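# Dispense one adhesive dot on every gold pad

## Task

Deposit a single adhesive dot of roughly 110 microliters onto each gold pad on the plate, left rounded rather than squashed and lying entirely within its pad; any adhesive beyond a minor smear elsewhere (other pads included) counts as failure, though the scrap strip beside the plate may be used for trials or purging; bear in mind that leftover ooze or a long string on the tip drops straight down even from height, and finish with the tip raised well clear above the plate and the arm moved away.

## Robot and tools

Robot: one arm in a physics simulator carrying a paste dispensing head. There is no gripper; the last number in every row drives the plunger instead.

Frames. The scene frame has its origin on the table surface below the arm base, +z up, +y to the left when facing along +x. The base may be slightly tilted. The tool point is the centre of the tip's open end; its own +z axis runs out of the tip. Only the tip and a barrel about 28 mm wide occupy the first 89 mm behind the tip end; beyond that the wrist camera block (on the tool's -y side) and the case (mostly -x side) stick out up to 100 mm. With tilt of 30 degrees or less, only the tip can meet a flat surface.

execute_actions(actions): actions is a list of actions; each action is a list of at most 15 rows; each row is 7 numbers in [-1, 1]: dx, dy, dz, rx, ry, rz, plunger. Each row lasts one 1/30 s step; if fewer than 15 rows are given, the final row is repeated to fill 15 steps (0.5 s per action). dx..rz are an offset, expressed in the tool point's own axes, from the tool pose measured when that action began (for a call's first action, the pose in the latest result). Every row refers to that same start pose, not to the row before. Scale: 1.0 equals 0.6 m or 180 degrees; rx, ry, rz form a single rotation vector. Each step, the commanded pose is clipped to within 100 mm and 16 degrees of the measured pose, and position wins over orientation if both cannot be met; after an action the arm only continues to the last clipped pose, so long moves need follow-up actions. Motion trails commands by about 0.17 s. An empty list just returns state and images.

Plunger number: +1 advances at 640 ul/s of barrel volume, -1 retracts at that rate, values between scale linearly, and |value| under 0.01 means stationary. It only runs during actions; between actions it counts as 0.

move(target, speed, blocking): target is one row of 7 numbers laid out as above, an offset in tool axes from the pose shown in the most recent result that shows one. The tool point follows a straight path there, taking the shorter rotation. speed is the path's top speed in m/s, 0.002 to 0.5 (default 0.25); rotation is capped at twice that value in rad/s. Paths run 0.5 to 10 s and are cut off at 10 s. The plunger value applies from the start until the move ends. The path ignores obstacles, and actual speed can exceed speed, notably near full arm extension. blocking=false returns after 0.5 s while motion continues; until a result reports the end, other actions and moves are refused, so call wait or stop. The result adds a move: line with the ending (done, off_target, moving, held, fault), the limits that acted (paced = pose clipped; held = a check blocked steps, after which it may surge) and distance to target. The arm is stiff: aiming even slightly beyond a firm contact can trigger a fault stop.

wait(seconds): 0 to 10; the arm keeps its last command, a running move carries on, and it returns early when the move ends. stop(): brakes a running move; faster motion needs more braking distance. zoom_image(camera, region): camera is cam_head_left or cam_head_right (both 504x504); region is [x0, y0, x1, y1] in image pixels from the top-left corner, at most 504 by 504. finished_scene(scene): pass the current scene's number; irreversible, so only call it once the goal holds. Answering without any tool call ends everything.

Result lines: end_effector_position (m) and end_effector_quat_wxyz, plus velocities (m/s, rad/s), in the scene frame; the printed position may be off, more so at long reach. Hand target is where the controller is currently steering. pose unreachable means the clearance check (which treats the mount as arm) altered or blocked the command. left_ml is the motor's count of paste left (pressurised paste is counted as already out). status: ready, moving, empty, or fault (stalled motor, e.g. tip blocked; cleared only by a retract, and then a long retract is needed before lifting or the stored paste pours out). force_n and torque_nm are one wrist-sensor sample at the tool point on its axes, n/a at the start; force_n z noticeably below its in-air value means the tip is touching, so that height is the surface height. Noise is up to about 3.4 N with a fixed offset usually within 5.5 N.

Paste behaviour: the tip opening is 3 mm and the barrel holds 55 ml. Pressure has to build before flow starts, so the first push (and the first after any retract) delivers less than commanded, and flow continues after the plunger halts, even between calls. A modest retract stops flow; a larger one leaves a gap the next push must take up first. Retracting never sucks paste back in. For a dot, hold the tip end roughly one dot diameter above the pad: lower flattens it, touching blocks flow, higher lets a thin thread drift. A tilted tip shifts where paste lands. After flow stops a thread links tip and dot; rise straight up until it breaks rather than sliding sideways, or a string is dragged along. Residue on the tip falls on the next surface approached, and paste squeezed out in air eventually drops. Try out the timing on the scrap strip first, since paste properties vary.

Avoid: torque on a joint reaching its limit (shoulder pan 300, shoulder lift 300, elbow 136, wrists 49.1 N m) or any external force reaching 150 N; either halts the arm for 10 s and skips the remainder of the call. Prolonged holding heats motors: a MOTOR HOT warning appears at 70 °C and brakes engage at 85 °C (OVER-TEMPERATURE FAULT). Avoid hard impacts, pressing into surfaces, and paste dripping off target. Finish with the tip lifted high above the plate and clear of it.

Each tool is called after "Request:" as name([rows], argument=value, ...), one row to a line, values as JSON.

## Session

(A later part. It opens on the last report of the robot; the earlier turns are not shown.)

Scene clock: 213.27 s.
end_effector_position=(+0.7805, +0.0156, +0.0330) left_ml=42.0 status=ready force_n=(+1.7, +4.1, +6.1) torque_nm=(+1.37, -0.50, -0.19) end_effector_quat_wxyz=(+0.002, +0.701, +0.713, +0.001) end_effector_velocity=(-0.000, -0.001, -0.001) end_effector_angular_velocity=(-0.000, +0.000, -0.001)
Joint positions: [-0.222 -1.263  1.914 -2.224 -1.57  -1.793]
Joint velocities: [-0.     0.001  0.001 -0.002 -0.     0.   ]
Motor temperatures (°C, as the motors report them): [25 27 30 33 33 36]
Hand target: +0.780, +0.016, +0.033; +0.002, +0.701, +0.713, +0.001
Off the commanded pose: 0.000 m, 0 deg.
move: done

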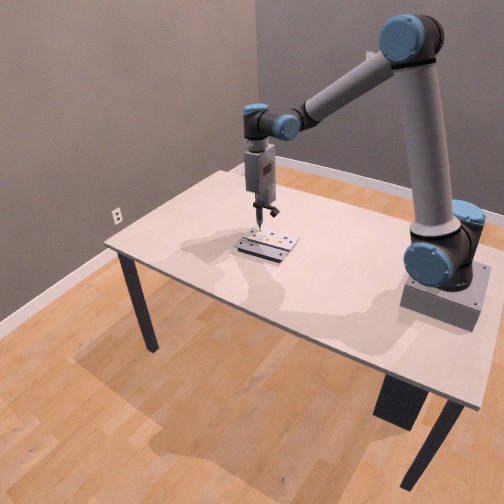

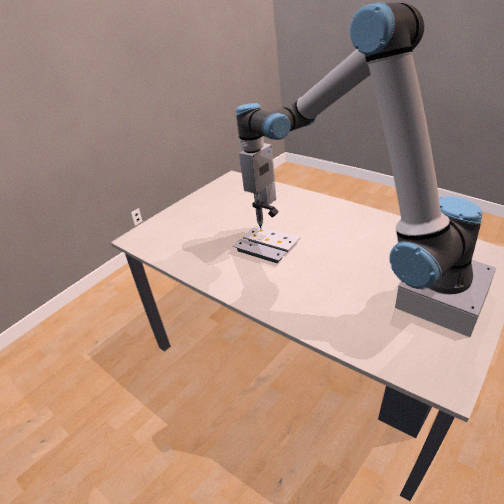

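Request:
execute_actions([
  [[0.0007,-0.0008,0.0002,0,0,0,0],[0.0007,-0.0008,0.0002,0,0,0,0],[0.0007,-0.0008,0.0002,0,0,0,0],[0.0007,-0.0008,0.0002,0,0,0,0],[0.0007,-0.0008,0.0002,0,0,0,0],[0.0007,-0.0008,0.0002,0,0,0,0],[0.0007,-0.0008,0.0002,0,0,0,0.86],[0.0007,-0.0008,0.0002,0,0,0,0.86],[0.0007,-0.0008,0.0002,0,0,0,0.86],[0.0007,-0.0008,0.0002,0,0,0,0.86],[0.0007,-0.0008,0.0002,0,0,0,0.86],[0.0007,-0.0008,0.0002,0,0,0,0.86],[0.0007,-0.0008,0.0002,0,0,0,0]],
])

Request:
wait(seconds=10)

Request:
wait(seconds=10)

Request:
wait(seconds=10)

Request:
move(target=[0,0,-0.0435,0,0,0,0], speed=0.1)

Request:
zoom_image(camera="cam_head_left", region=[248, 220, 272, 240])

Request:
zoom_image(camera="cam_head_right", region=[248, 220, 272, 240])

Scene clock: 222.67 s.
end_effector_position=(+0.7800, +0.0160, +0.0329) left_ml=41.9 status=ready force_n=(+0.8, +1.9, +4.9) torque_nm=(+0.53, -0.17, -0.13) end_effector_quat_wxyz=(+0.002, +0.701, +0.713, +0.001) end_effector_velocity=(+0.001, +0.000, +0.000) end_effector_angular_velocity=(-0.000, -0.001, +0.000)
Joint positions: [-0.222 -1.264  1.915 -2.224 -1.57  -1.793]
Joint velocities: [ 0.001 -0.    -0.    -0.001  0.     0.   ]
Motor temperatures (°C, as the motors report them): [25 27 30 33 33 36]
Hand target: +0.780, +0.016, +0.033; +0.002, +0.701, +0.713, +0.001
Off the commanded pose: 0.000 m, 0 deg.

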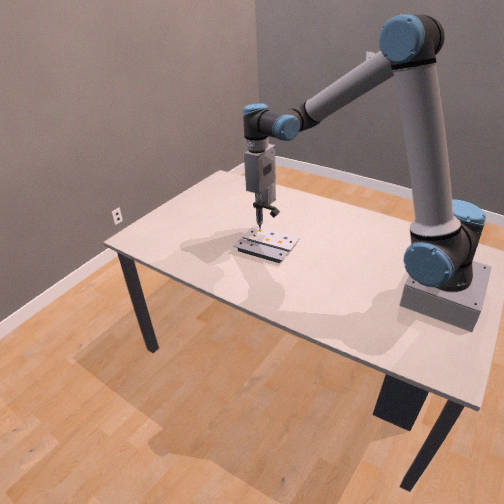

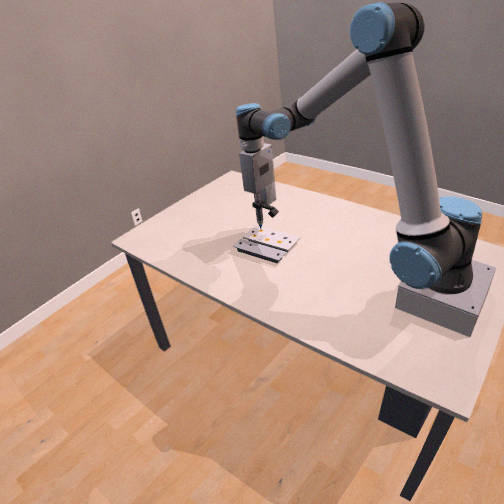

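Scene clock: 232.67 s.
end_effector_position=(+0.7800, +0.0160, +0.0329) left_ml=41.9 status=ready force_n=(+1.2, +4.0, +5.7) torque_nm=(+1.25, -0.27, -0.06) end_effector_quat_wxyz=(+0.002, +0.701, +0.713, +0.001) end_effector_velocity=(+0.000, -0.000, -0.000) end_effector_angular_velocity=(-0.001, -0.000, +0.000)
Joint positions: [-0.222 -1.264  1.915 -2.224 -1.57  -1.793]
Joint velocities: [ 0.     0.     0.    -0.001 -0.001 -0.   ]
Motor temperatures (°C, as the motors report them): [25 27 30 33 33 36]
Hand target: +0.780, +0.016, +0.033; +0.002, +0.701, +0.713, +0.001
Off the commanded pose: 0.000 m, 0 deg.
wait: 10.00 s; at rest by 0.17 s

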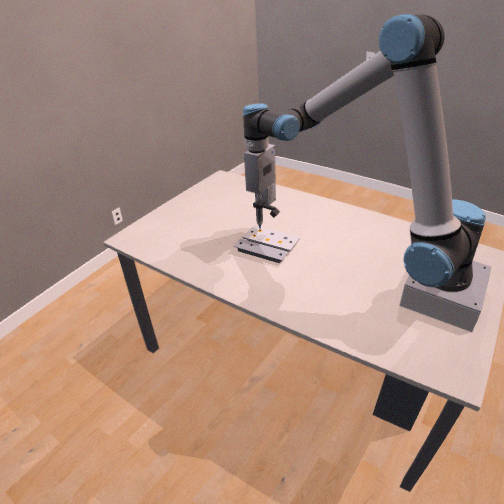

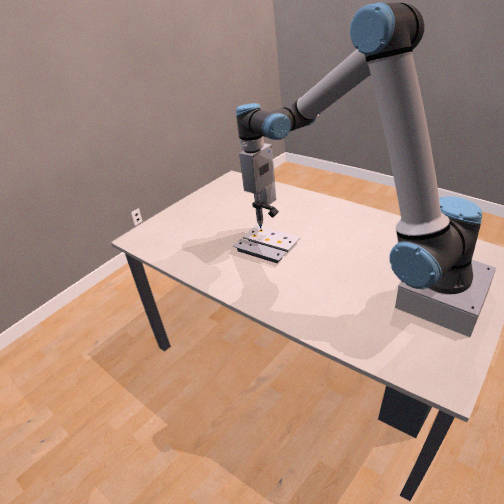

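Scene clock: 242.67 s.
end_effector_position=(+0.7800, +0.0160, +0.0329) left_ml=41.9 status=ready force_n=(+1.8, +1.4, +5.6) torque_nm=(+0.41, -0.52, -0.10) end_effector_quat_wxyz=(+0.002, +0.701, +0.713, +0.001) end_effector_velocity=(-0.000, +0.001, -0.000) end_effector_angular_velocity=(+0.001, +0.000, +0.000)
Joint positions: [-0.222 -1.264  1.915 -2.224 -1.57  -1.793]
Joint velocities: [ 0.001  0.    -0.     0.     0.001  0.001]
Motor temperatures (°C, as the motors report them): [25 27 30 33 33 36]
Hand target: +0.780, +0.016, +0.033; +0.002, +0.701, +0.713, +0.001
Off the commanded pose: 0.000 m, 0 deg.
wait: 10.00 s; at rest by 0.17 s

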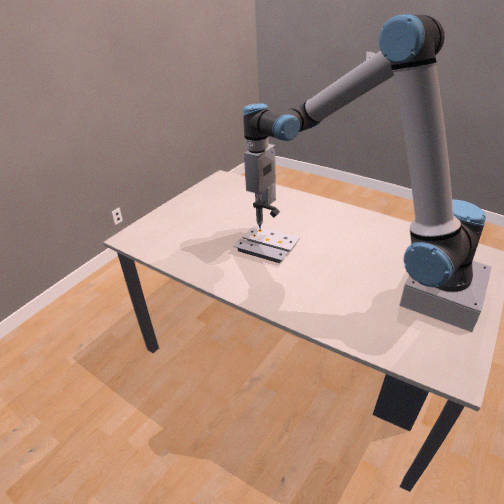

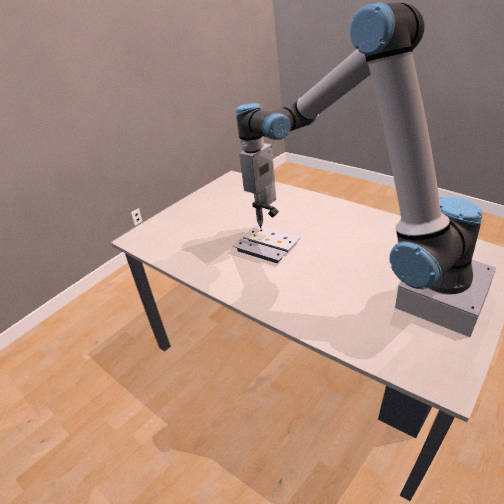

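Scene clock: 252.67 s.
end_effector_position=(+0.7800, +0.0160, +0.0329) left_ml=41.9 status=ready force_n=(+1.9, +3.4, +5.4) torque_nm=(+1.21, -0.51, -0.10) end_effector_quat_wxyz=(+0.002, +0.701, +0.713, +0.001) end_effector_velocity=(+0.001, -0.001, +0.000) end_effector_angular_velocity=(-0.000, -0.001, -0.000)
Joint positions: [-0.222 -1.264  1.915 -2.224 -1.57  -1.793]
Joint velocities: [-0.001  0.    -0.    -0.001  0.    -0.   ]
Motor temperatures (°C, as the motors report them): [25 27 30 33 33 36]
Hand target: +0.780, +0.016, +0.033; +0.002, +0.701, +0.713, +0.001
Off the commanded pose: 0.000 m, 0 deg.
wait: 10.00 s; at rest by 0.17 s

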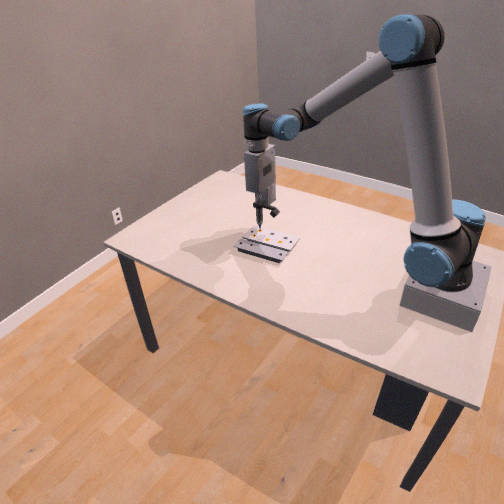

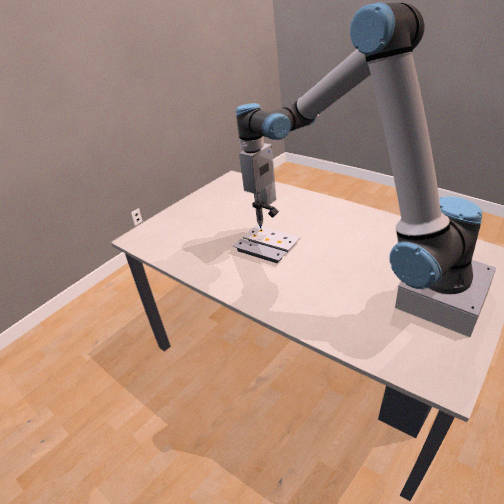

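Scene clock: 253.47 s.
end_effector_position=(+0.7799, +0.0160, +0.0588) left_ml=41.9 status=ready force_n=(+2.3, +3.1, +4.9) torque_nm=(+1.05, -0.72, -0.12) end_effector_quat_wxyz=(+0.002, +0.701, +0.713, +0.001) end_effector_velocity=(+0.000, -0.002, +0.001) end_effector_angular_velocity=(+0.000, +0.000, -0.002)
Joint positions: [-0.222 -1.29   1.896 -2.178 -1.57  -1.793]
Joint velocities: [-0.002 -0.001 -0.001  0.003  0.    -0.001]
Motor temperatures (°C, as the motors report them): [25 27 30 33 33 36]
Hand target: +0.780, +0.016, +0.059; +0.002, +0.701, +0.713, +0.001
Off the commanded pose: 0.000 m, 0 deg.
move: done

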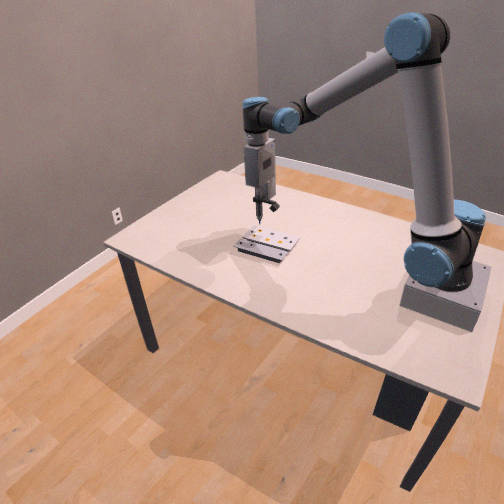

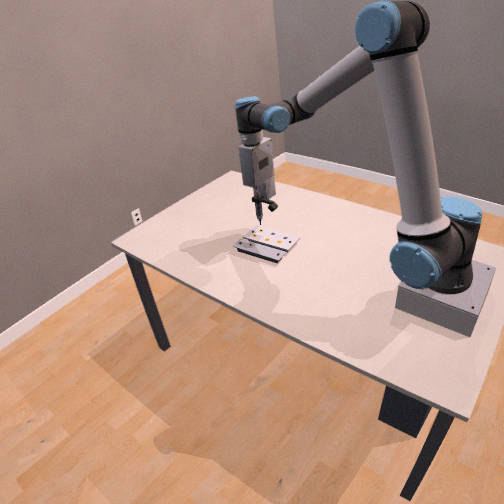

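Region (248, 220, 272, 240) of cam_head_left's 504x504 image, scaled by 21.000, with more detail than that image has.

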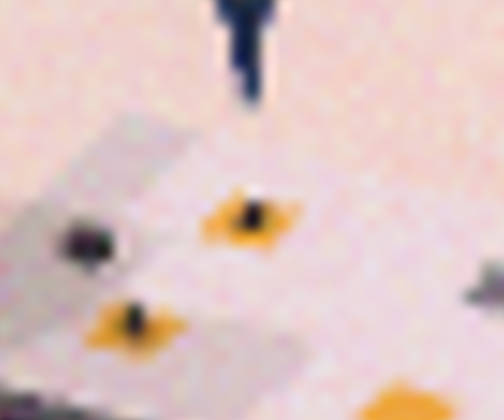

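Region (248, 220, 272, 240) of cam_head_right's 504x504 image, scaled by 21.000, with more detail than that image has.

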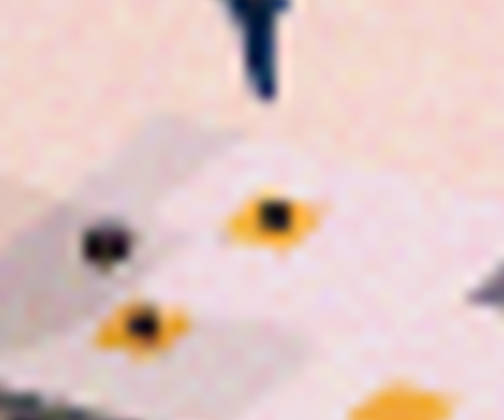

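Request:
move(target=[0.07215,-0.10613,0,0,0,0,0], speed=0.25)

Request:
move(target=[0,0,0.0434,0,0,0,0], speed=0.1)

Request:
zoom_image(camera="cam_head_left", region=[256, 228, 280, 248])

Request:
zoom_image(camera="cam_head_right", region=[256, 228, 280, 248])

Scene clock: 258.50 s.
end_effector_position=(+0.7156, +0.0582, +0.0586) left_ml=41.9 status=ready force_n=(+1.4, +1.8, +5.4) torque_nm=(+0.59, -0.33, -0.11) end_effector_quat_wxyz=(+0.002, +0.701, +0.713, +0.001) end_effector_velocity=(-0.001, +0.001, +0.001) end_effector_angular_velocity=(+0.000, -0.001, -0.000)
Joint positions: [-0.181 -1.382  2.015 -2.206 -1.57  -1.752]
Joint velocities: [ 0.001 -0.003  0.002 -0.001  0.001  0.001]
Motor temperatures (°C, as the motors report them): [25 27 30 33 33 36]
Hand target: +0.716, +0.058, +0.059; +0.002, +0.701, +0.713, +0.001
Off the commanded pose: 0.000 m, 0 deg.
move: done

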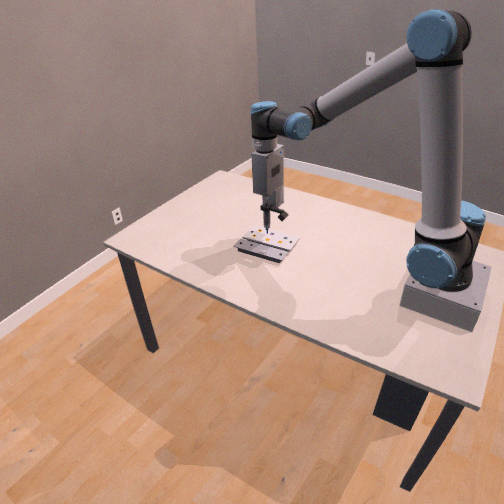

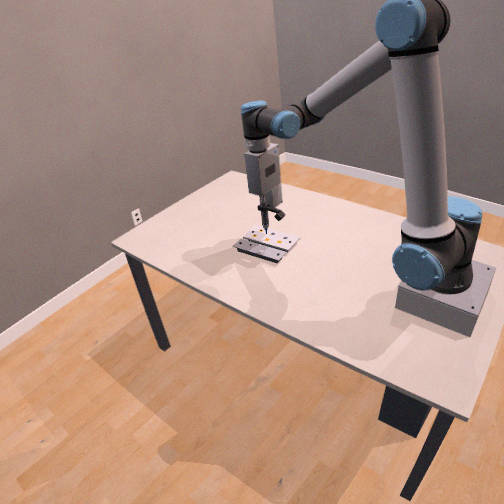

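Scene clock: 259.30 s.
end_effector_position=(+0.7157, +0.0582, +0.0327) left_ml=41.9 status=ready force_n=(+1.4, +3.5, +4.1) torque_nm=(+1.19, -0.34, -0.11) end_effector_quat_wxyz=(+0.002, +0.701, +0.713, +0.001) end_effector_velocity=(+0.001, -0.001, -0.002) end_effector_angular_velocity=(+0.000, -0.001, -0.001)
Joint positions: [-0.181 -1.353  2.036 -2.256 -1.57  -1.752]
Joint velocities: [-0.001  0.002  0.001 -0.004  0.    -0.   ]
Motor temperatures (°C, as the motors report them): [25 27 30 33 33 36]
Hand target: +0.716, +0.058, +0.033; +0.002, +0.701, +0.713, +0.001
Off the commanded pose: 0.000 m, 0 deg.
move: done

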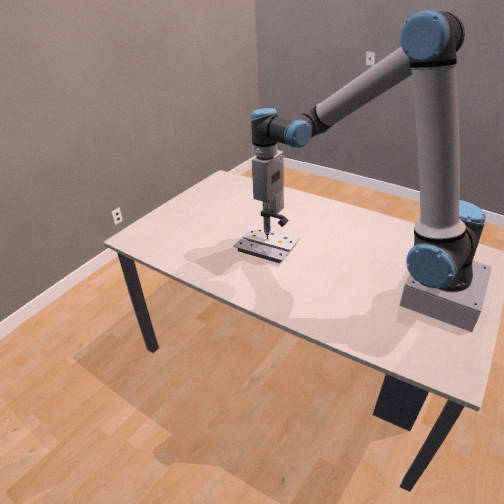

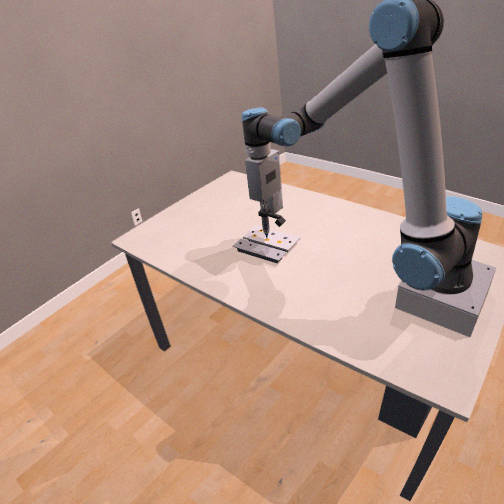

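Region (256, 228, 280, 248) of cam_head_left's 504x504 image, scaled by 21.000, with more detail than that image has.

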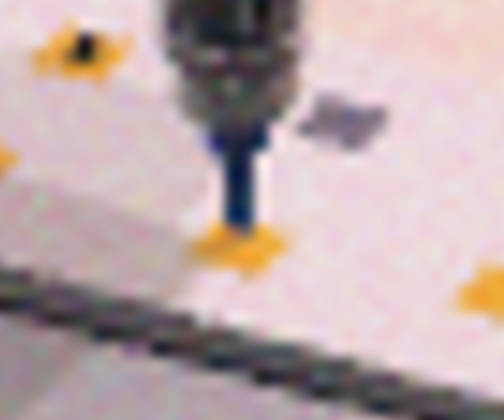

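Region (256, 228, 280, 248) of cam_head_right's 504x504 image, scaled by 21.000, with more detail than that image has.

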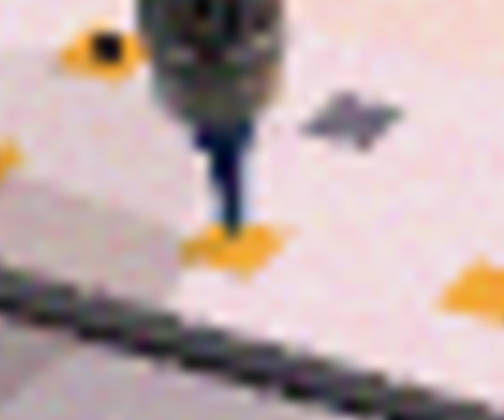

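Request:
execute_actions([
  [[0.0009,-0.0008,-0.0002,0,0,0,0],[0.0009,-0.0008,-0.0002,0,0,0,0],[0.0009,-0.0008,-0.0002,0,0,0,0],[0.0009,-0.0008,-0.0002,0,0,0,0],[0.0009,-0.0008,-0.0002,0,0,0,0],[0.0009,-0.0008,-0.0002,0,0,0,0],[0.0009,-0.0008,-0.0002,0,0,0,0.86],[0.0009,-0.0008,-0.0002,0,0,0,0.86],[0.0009,-0.0008,-0.0002,0,0,0,0.86],[0.0009,-0.0008,-0.0002,0,0,0,0.86],[0.0009,-0.0008,-0.0002,0,0,0,0.86],[0.0009,-0.0008,-0.0002,0,0,0,0.86],[0.0009,-0.0008,-0.0002,0,0,0,0]],
])

Request:
wait(seconds=10)

Request:
wait(seconds=10)

Request:
wait(seconds=10)

Request:
move(target=[0,0,-0.0435,0,0,0,0], speed=0.1)

Request:
zoom_image(camera="cam_head_left", region=[256, 228, 280, 248])

Request:
zoom_image(camera="cam_head_right", region=[256, 228, 280, 248])

Scene clock: 265.33 s.
end_effector_position=(+0.7152, +0.0587, +0.0328) left_ml=41.8 status=ready force_n=(+1.7, +2.1, +5.6) torque_nm=(+0.75, -0.48, -0.11) end_effector_quat_wxyz=(+0.002, +0.701, +0.713, +0.001) end_effector_velocity=(-0.000, -0.001, +0.000) end_effector_angular_velocity=(-0.000, -0.000, -0.002)
Joint positions: [-0.18  -1.354  2.037 -2.256 -1.57  -1.751]
Joint velocities: [-0.002 -0.001 -0.     0.001 -0.     0.   ]
Motor temperatures (°C, as the motors report them): [25 27 30 33 33 36]
Hand target: +0.715, +0.059, +0.033; +0.002, +0.701, +0.713, +0.001
Off the commanded pose: 0.000 m, 0 deg.

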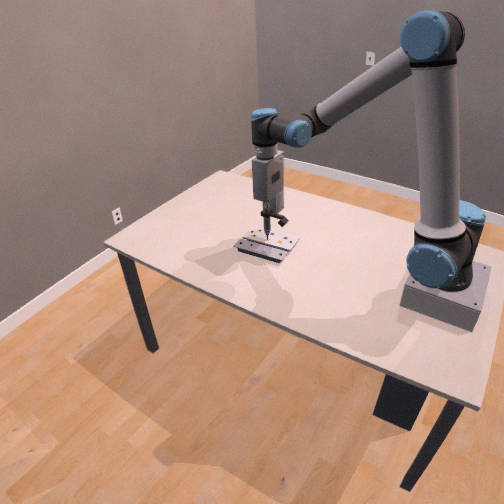

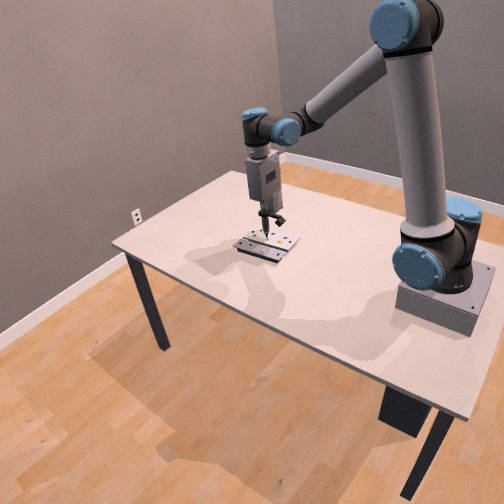

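Scene clock: 275.33 s.
end_effector_position=(+0.7152, +0.0588, +0.0328) left_ml=41.8 status=ready force_n=(+0.6, +4.3, +6.1) torque_nm=(+1.48, -0.01, -0.11) end_effector_quat_wxyz=(+0.002, +0.701, +0.713, +0.001) end_effector_velocity=(+0.001, +0.001, +0.000) end_effector_angular_velocity=(-0.001, -0.002, +0.002)
Joint positions: [-0.18  -1.354  2.037 -2.256 -1.57  -1.751]
Joint velocities: [ 0.002 -0.    -0.    -0.001 -0.    -0.   ]
Motor temperatures (°C, as the motors report them): [25 27 30 33 33 36]
Hand target: +0.715, +0.059, +0.033; +0.002, +0.701, +0.713, +0.001
Off the commanded pose: 0.000 m, 0 deg.
wait: 10.00 s; at rest by 0.17 s

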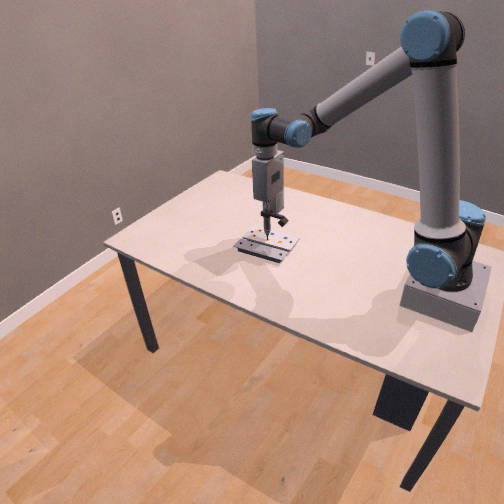

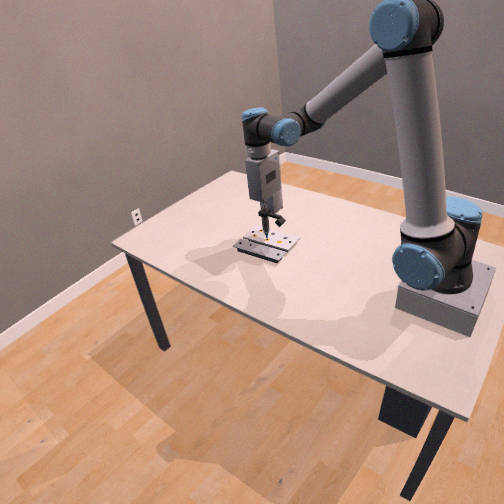

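Scene clock: 285.33 s.
end_effector_position=(+0.7152, +0.0588, +0.0328) left_ml=41.8 status=ready force_n=(+0.4, +3.0, +6.6) torque_nm=(+1.04, -0.01, -0.08) end_effector_quat_wxyz=(+0.002, +0.701, +0.713, +0.001) end_effector_velocity=(+0.000, +0.000, -0.000) end_effector_angular_velocity=(+0.000, +0.000, +0.000)
Joint positions: [-0.18  -1.354  2.037 -2.256 -1.57  -1.751]
Joint velocities: [ 0.001  0.001 -0.    -0.001  0.     0.001]
Motor temperatures (°C, as the motors report them): [25 27 30 33 33 36]
Hand target: +0.715, +0.059, +0.033; +0.002, +0.701, +0.713, +0.001
Off the commanded pose: 0.000 m, 0 deg.
wait: 10.00 s; at rest by 0.17 s

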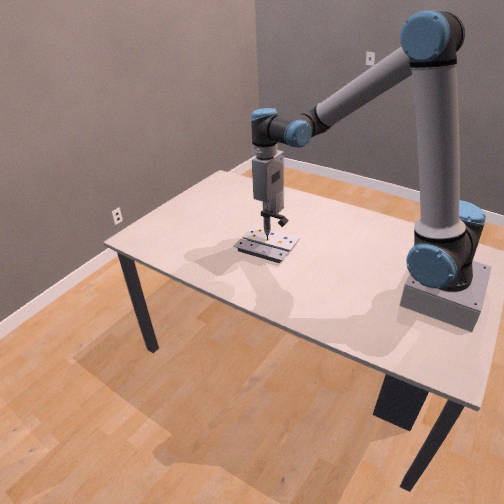

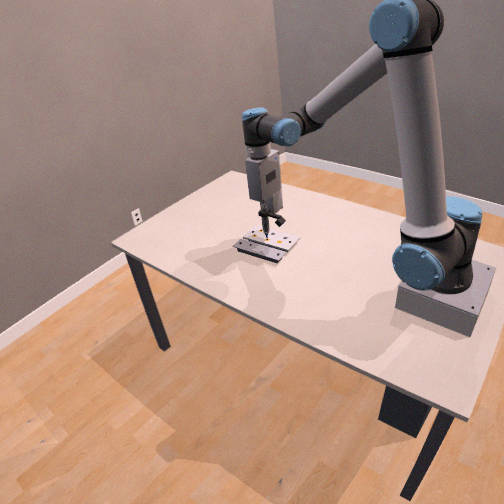

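Scene clock: 295.33 s.
end_effector_position=(+0.7152, +0.0588, +0.0328) left_ml=41.8 status=ready force_n=(+1.0, +2.9, +6.8) torque_nm=(+0.92, -0.22, -0.10) end_effector_quat_wxyz=(+0.002, +0.701, +0.713, +0.001) end_effector_velocity=(-0.000, +0.001, -0.000) end_effector_angular_velocity=(+0.000, +0.000, +0.001)
Joint positions: [-0.18  -1.354  2.037 -2.256 -1.57  -1.751]
Joint velocities: [ 0.001  0.    -0.     0.     0.     0.   ]
Motor temperatures (°C, as the motors report them): [25 27 30 33 33 36]
Hand target: +0.715, +0.059, +0.033; +0.002, +0.701, +0.713, +0.001
Off the commanded pose: 0.000 m, 0 deg.
wait: 10.00 s; at rest by 0.17 s

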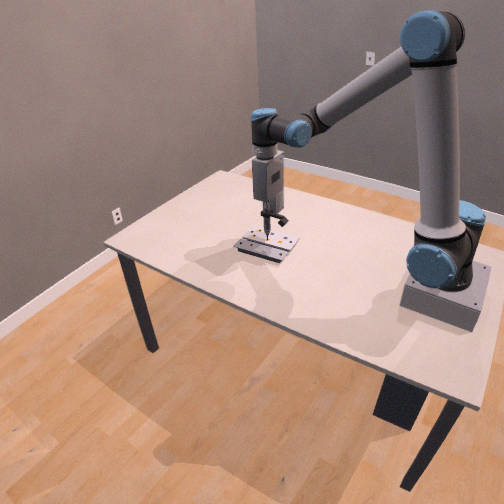

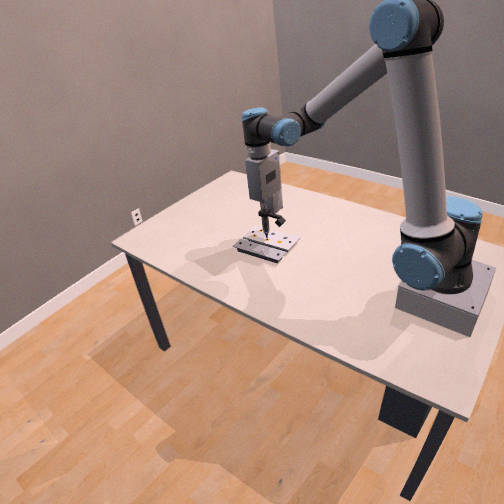

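Scene clock: 296.13 s.
end_effector_position=(+0.7151, +0.0588, +0.0587) left_ml=41.8 status=ready force_n=(+0.8, +2.5, +5.8) torque_nm=(+0.77, -0.14, -0.11) end_effector_quat_wxyz=(+0.002, +0.701, +0.713, +0.001) end_effector_velocity=(-0.000, +0.001, +0.001) end_effector_angular_velocity=(+0.001, +0.001, +0.001)
Joint positions: [-0.18  -1.383  2.016 -2.206 -1.57  -1.751]
Joint velocities: [ 0.    -0.001 -0.001  0.004  0.001 -0.   ]
Motor temperatures (°C, as the motors report them): [25 27 30 33 33 36]
Hand target: +0.715, +0.059, +0.059; +0.002, +0.701, +0.713, +0.001
Off the commanded pose: 0.000 m, 0 deg.
move: done

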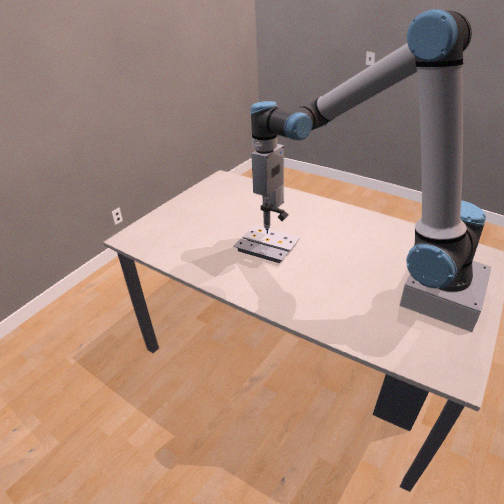

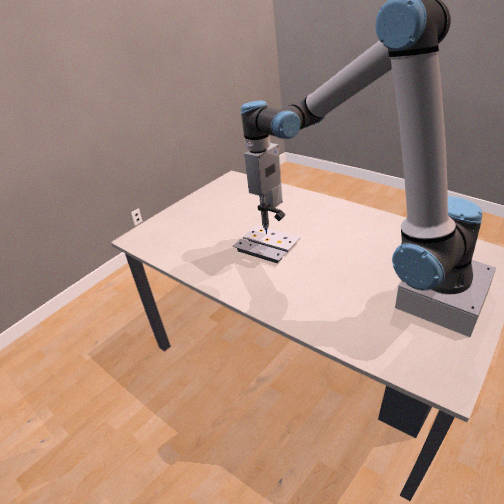

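Region (256, 228, 280, 248) of cam_head_left's 504x504 image, scaled by 21.000, with more detail than that image has.

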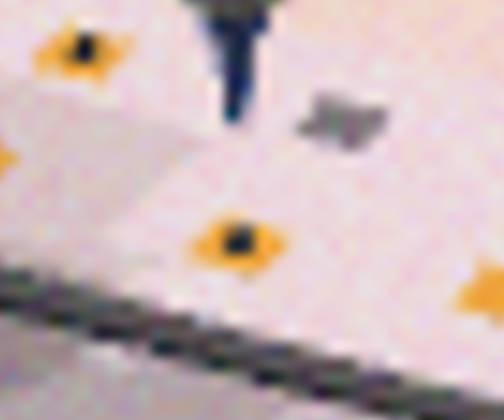

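Region (256, 228, 280, 248) of cam_head_right's 504x504 image, scaled by 21.000, with more detail than that image has.

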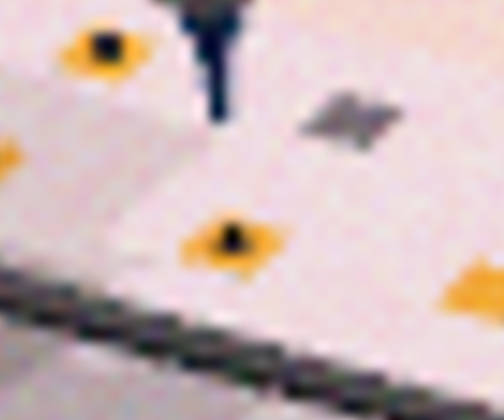

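Request:
move(target=[-0.01915,-0.08935,-0.0002,0,0,0,0], speed=0.25)

Request:
move(target=[0,0,0.0432,0,0,0,0], speed=0.1)

Request:
zoom_image(camera="cam_head_left", region=[268, 230, 292, 250])

Request:
zoom_image(camera="cam_head_right", region=[268, 230, 292, 250])

Scene clock: 300.80 s.
end_effector_position=(+0.6618, +0.0464, +0.0587) left_ml=41.8 status=ready force_n=(+1.6, +5.5, +7.4) torque_nm=(+1.97, -0.39, -0.13) end_effector_quat_wxyz=(+0.002, +0.701, +0.713, +0.001) end_effector_velocity=(-0.001, +0.000, -0.000) end_effector_angular_velocity=(+0.000, -0.001, +0.001)
Joint positions: [-0.213 -1.466  2.115 -2.222 -1.57  -1.784]
Joint velocities: [ 0.    -0.002  0.003 -0.001  0.    -0.001]
Motor temperatures (°C, as the motors report them): [25 27 30 33 33 36]
Hand target: +0.662, +0.046, +0.059; +0.002, +0.701, +0.713, +0.001
Off the commanded pose: 0.000 m, 0 deg.
move: done

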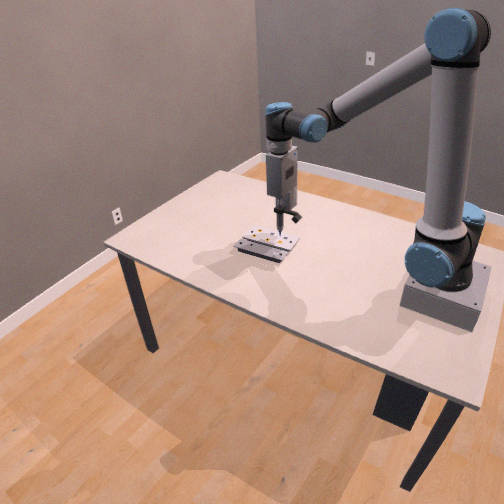

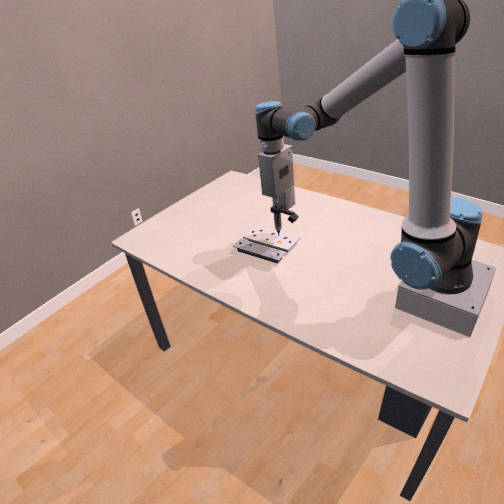

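Scene clock: 301.60 s.
end_effector_position=(+0.6619, +0.0464, +0.0329) left_ml=41.8 status=ready force_n=(+1.4, +4.2, +5.4) torque_nm=(+1.41, -0.39, -0.12) end_effector_quat_wxyz=(+0.002, +0.701, +0.713, +0.001) end_effector_velocity=(+0.001, +0.000, -0.002) end_effector_angular_velocity=(+0.001, -0.001, -0.000)
Joint positions: [-0.213 -1.435  2.137 -2.275 -1.57  -1.784]
Joint velocities: [-0.     0.003  0.001 -0.004  0.001 -0.   ]
Motor temperatures (°C, as the motors report them): [25 27 30 33 33 36]
Hand target: +0.662, +0.046, +0.033; +0.002, +0.701, +0.713, +0.001
Off the commanded pose: 0.000 m, 0 deg.
move: done

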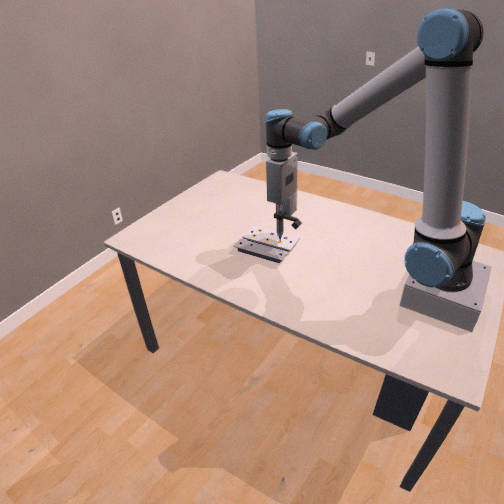

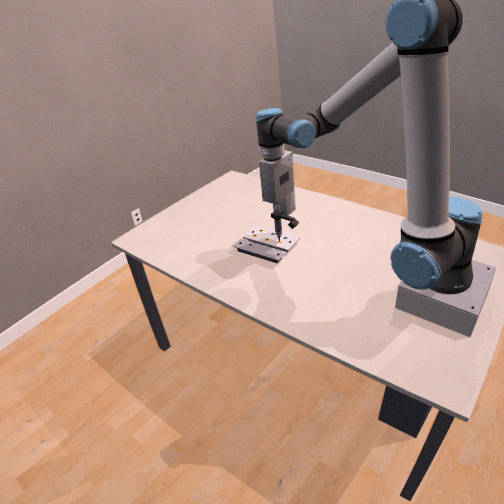

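Region (268, 230, 292, 250) of cam_head_left's 504x504 image, scaled by 21.000, with more detail than that image has.

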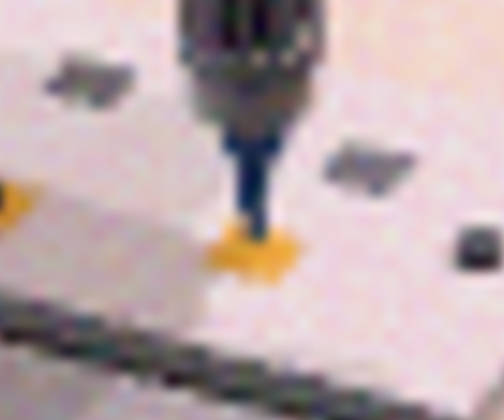

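Region (268, 230, 292, 250) of cam_head_right's 504x504 image, scaled by 21.000, with more detail than that image has.

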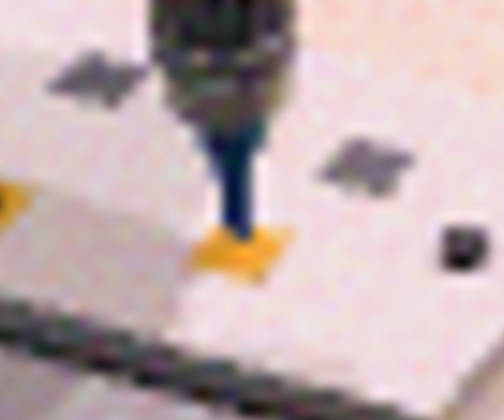

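Request:
execute_actions([
  [[0,0,0.0001,0,0,0,0.86],[0,0,0.0001,0,0,0,0.86],[0,0,0.0001,0,0,0,0.86],[0,0,0.0001,0,0,0,0.86],[0,0,0.0001,0,0,0,0.86],[0,0,0.0001,0,0,0,0.86],[0,0,0.0001,0,0,0,0]],
])

Request:
wait(seconds=10)

Request:
wait(seconds=10)

Request:
wait(seconds=10)

Request:
move(target=[0,0,-0.05,0,0,0,-0.5], speed=0.1)

Request:
zoom_image(camera="cam_head_left", region=[268, 230, 292, 250])

Request:
zoom_image(camera="cam_head_right", region=[268, 230, 292, 250])

Scene clock: 306.27 s.
end_effector_position=(+0.6618, +0.0464, +0.0328) left_ml=41.7 status=ready force_n=(+3.1, +3.4, +6.3) torque_nm=(+1.12, -1.03, -0.13) end_effector_quat_wxyz=(+0.002, +0.701, +0.713, +0.001) end_effector_velocity=(-0.001, +0.001, +0.000) end_effector_angular_velocity=(+0.001, +0.001, -0.000)
Joint positions: [-0.213 -1.435  2.137 -2.275 -1.57  -1.784]
Joint velocities: [ 0.    -0.001  0.     0.001  0.     0.   ]
Motor temperatures (°C, as the motors report them): [25 27 30 33 33 36]
Hand target: +0.662, +0.046, +0.033; +0.002, +0.701, +0.713, +0.001
Off the commanded pose: 0.000 m, 0 deg.

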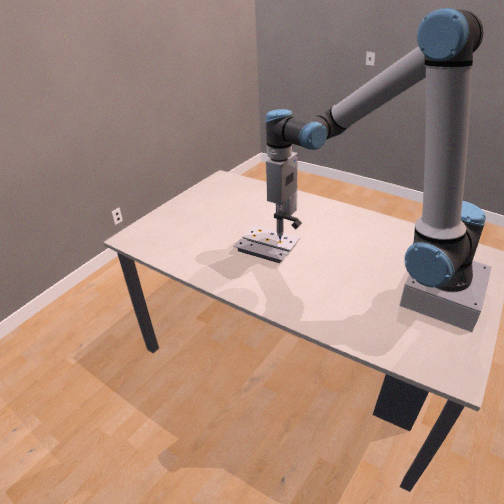

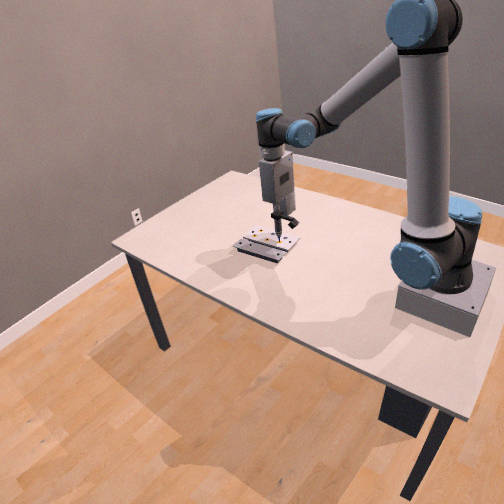

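Scene clock: 316.27 s.
end_effector_position=(+0.6619, +0.0464, +0.0329) left_ml=41.7 status=ready force_n=(+1.0, +3.3, +5.4) torque_nm=(+1.14, -0.23, -0.17) end_effector_quat_wxyz=(+0.002, +0.701, +0.713, +0.001) end_effector_velocity=(+0.001, -0.001, +0.000) end_effector_angular_velocity=(+0.000, -0.001, -0.002)
Joint positions: [-0.213 -1.435  2.137 -2.275 -1.57  -1.784]
Joint velocities: [-0.001  0.    -0.    -0.001  0.001  0.   ]
Motor temperatures (°C, as the motors report them): [25 27 30 33 33 36]
Hand target: +0.662, +0.046, +0.033; +0.002, +0.701, +0.713, +0.001
Off the commanded pose: 0.000 m, 0 deg.
wait: 10.00 s; at rest by 0.17 s

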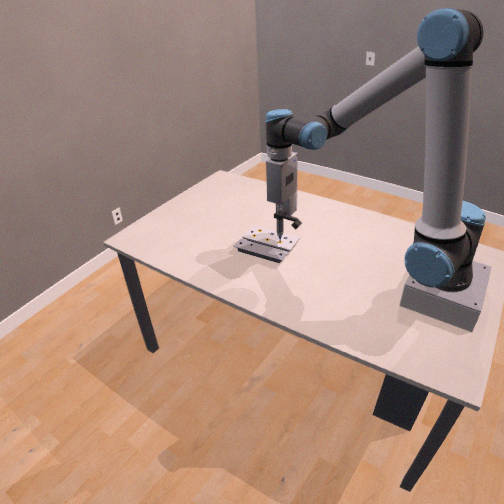

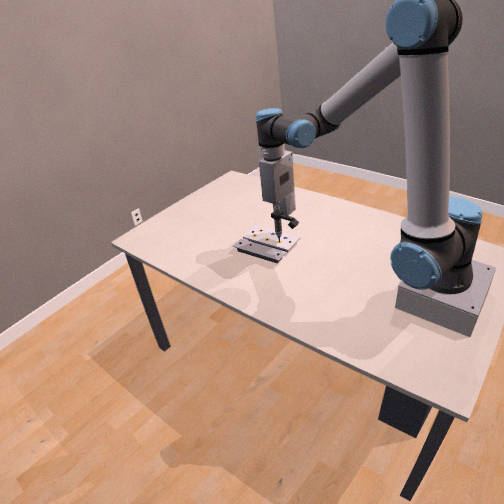

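Scene clock: 326.27 s.
end_effector_position=(+0.6619, +0.0464, +0.0329) left_ml=41.7 status=ready force_n=(+2.1, +2.3, +5.7) torque_nm=(+0.66, -0.65, -0.09) end_effector_quat_wxyz=(+0.002, +0.701, +0.713, +0.001) end_effector_velocity=(-0.000, +0.001, -0.000) end_effector_angular_velocity=(-0.001, +0.001, +0.002)
Joint positions: [-0.213 -1.435  2.137 -2.275 -1.57  -1.784]
Joint velocities: [ 0.002  0.     0.     0.    -0.001 -0.   ]
Motor temperatures (°C, as the motors report them): [25 27 30 33 33 36]
Hand target: +0.662, +0.046, +0.033; +0.002, +0.701, +0.713, +0.001
Off the commanded pose: 0.000 m, 0 deg.
wait: 10.00 s; at rest by 0.17 s

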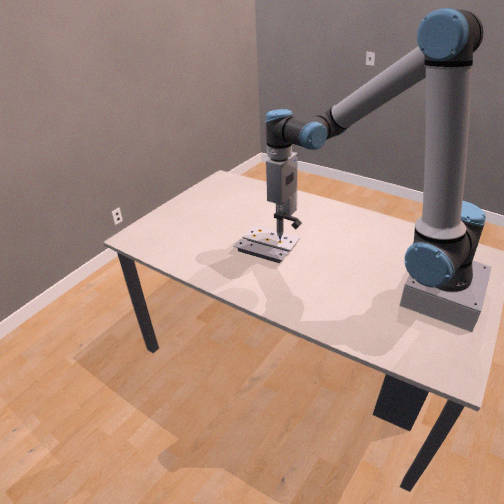

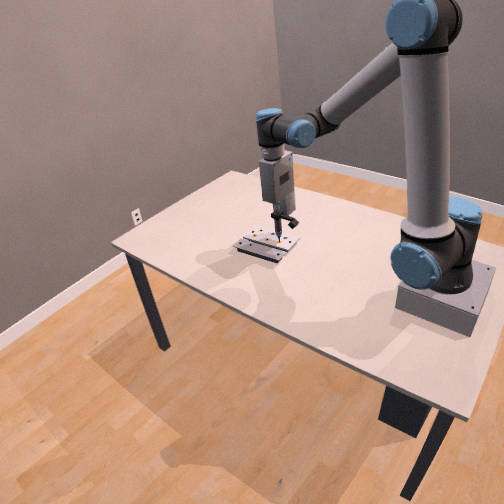

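Scene clock: 336.27 s.
end_effector_position=(+0.6619, +0.0464, +0.0329) left_ml=41.7 status=ready force_n=(+1.8, +3.0, +5.2) torque_nm=(+0.99, -0.51, -0.14) end_effector_quat_wxyz=(+0.002, +0.701, +0.713, +0.001) end_effector_velocity=(+0.000, +0.001, +0.000) end_effector_angular_velocity=(+0.001, -0.001, +0.001)
Joint positions: [-0.213 -1.435  2.137 -2.275 -1.57  -1.784]
Joint velocities: [ 0.001 -0.001 -0.     0.     0.001 -0.   ]
Motor temperatures (°C, as the motors report them): [25 27 30 33 33 36]
Hand target: +0.662, +0.046, +0.033; +0.002, +0.701, +0.713, +0.001
Off the commanded pose: 0.000 m, 0 deg.
wait: 10.00 s; at rest by 0.17 s

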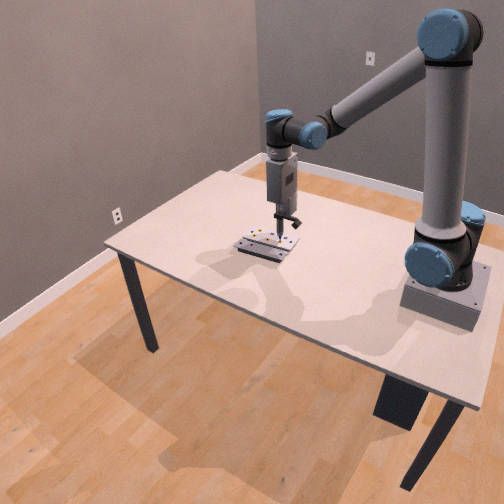

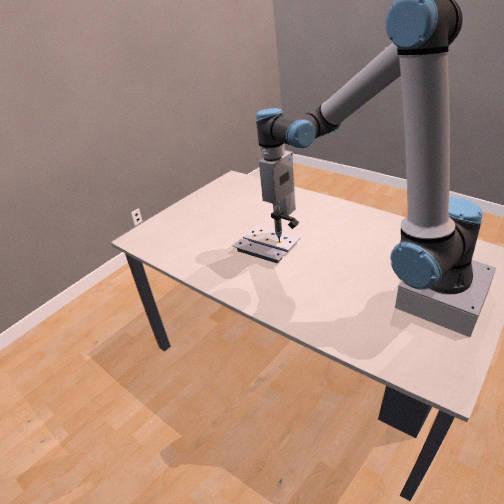

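Scene clock: 337.10 s.
end_effector_position=(+0.6618, +0.0464, +0.0627) left_ml=42.0 status=moving force_n=(+2.1, +4.0, +5.4) torque_nm=(+1.31, -0.66, -0.12) end_effector_quat_wxyz=(+0.002, +0.701, +0.713, +0.001) end_effector_velocity=(-0.000, +0.001, +0.001) end_effector_angular_velocity=(+0.001, +0.001, +0.000)
Joint positions: [-0.213 -1.47   2.112 -2.214 -1.57  -1.784]
Joint velocities: [ 0.001 -0.001 -0.001  0.004  0.001  0.   ]
Motor temperatures (°C, as the motors report them): [25 27 30 33 33 36]
Hand target: +0.662, +0.046, +0.063; +0.002, +0.701, +0.713, +0.001
Off the commanded pose: 0.000 m, 0 deg.
move: done

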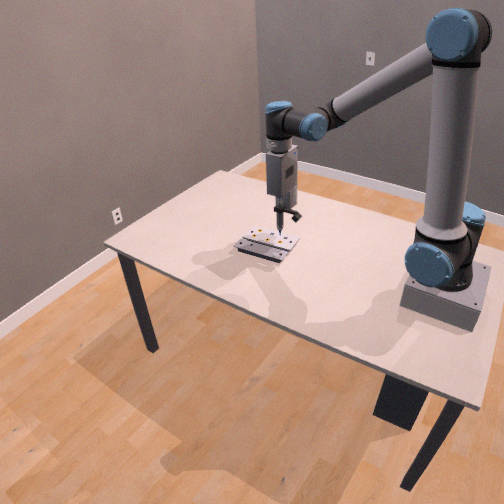

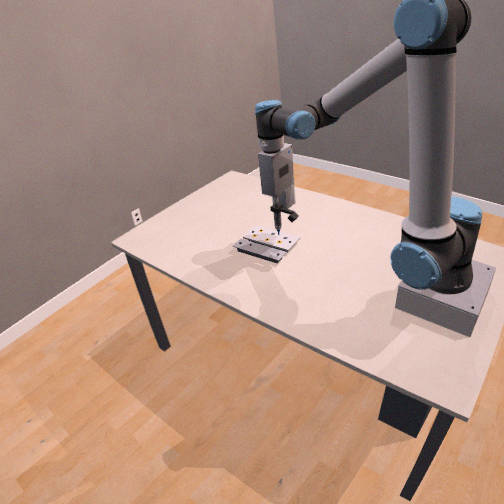

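Region (268, 230, 292, 250) of cam_head_left's 504x504 image, scaled by 21.000, with more detail than that image has.

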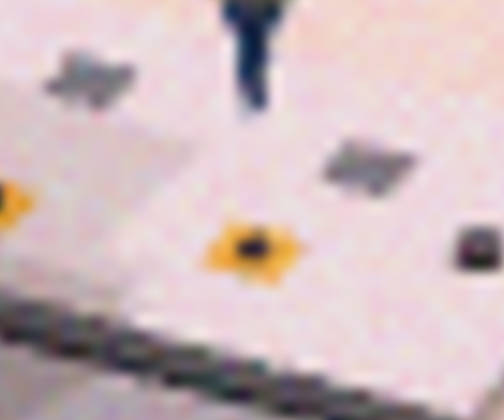

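Region (268, 230, 292, 250) of cam_head_right's 504x504 image, scaled by 21.000, with more detail than that image has.

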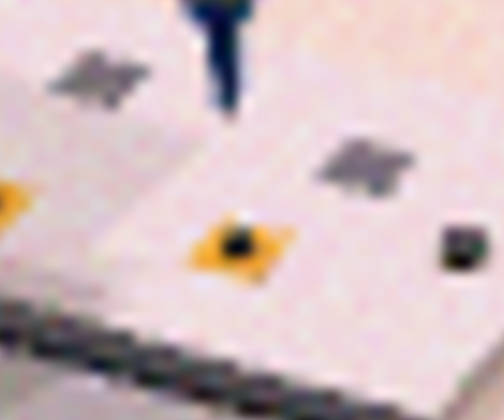

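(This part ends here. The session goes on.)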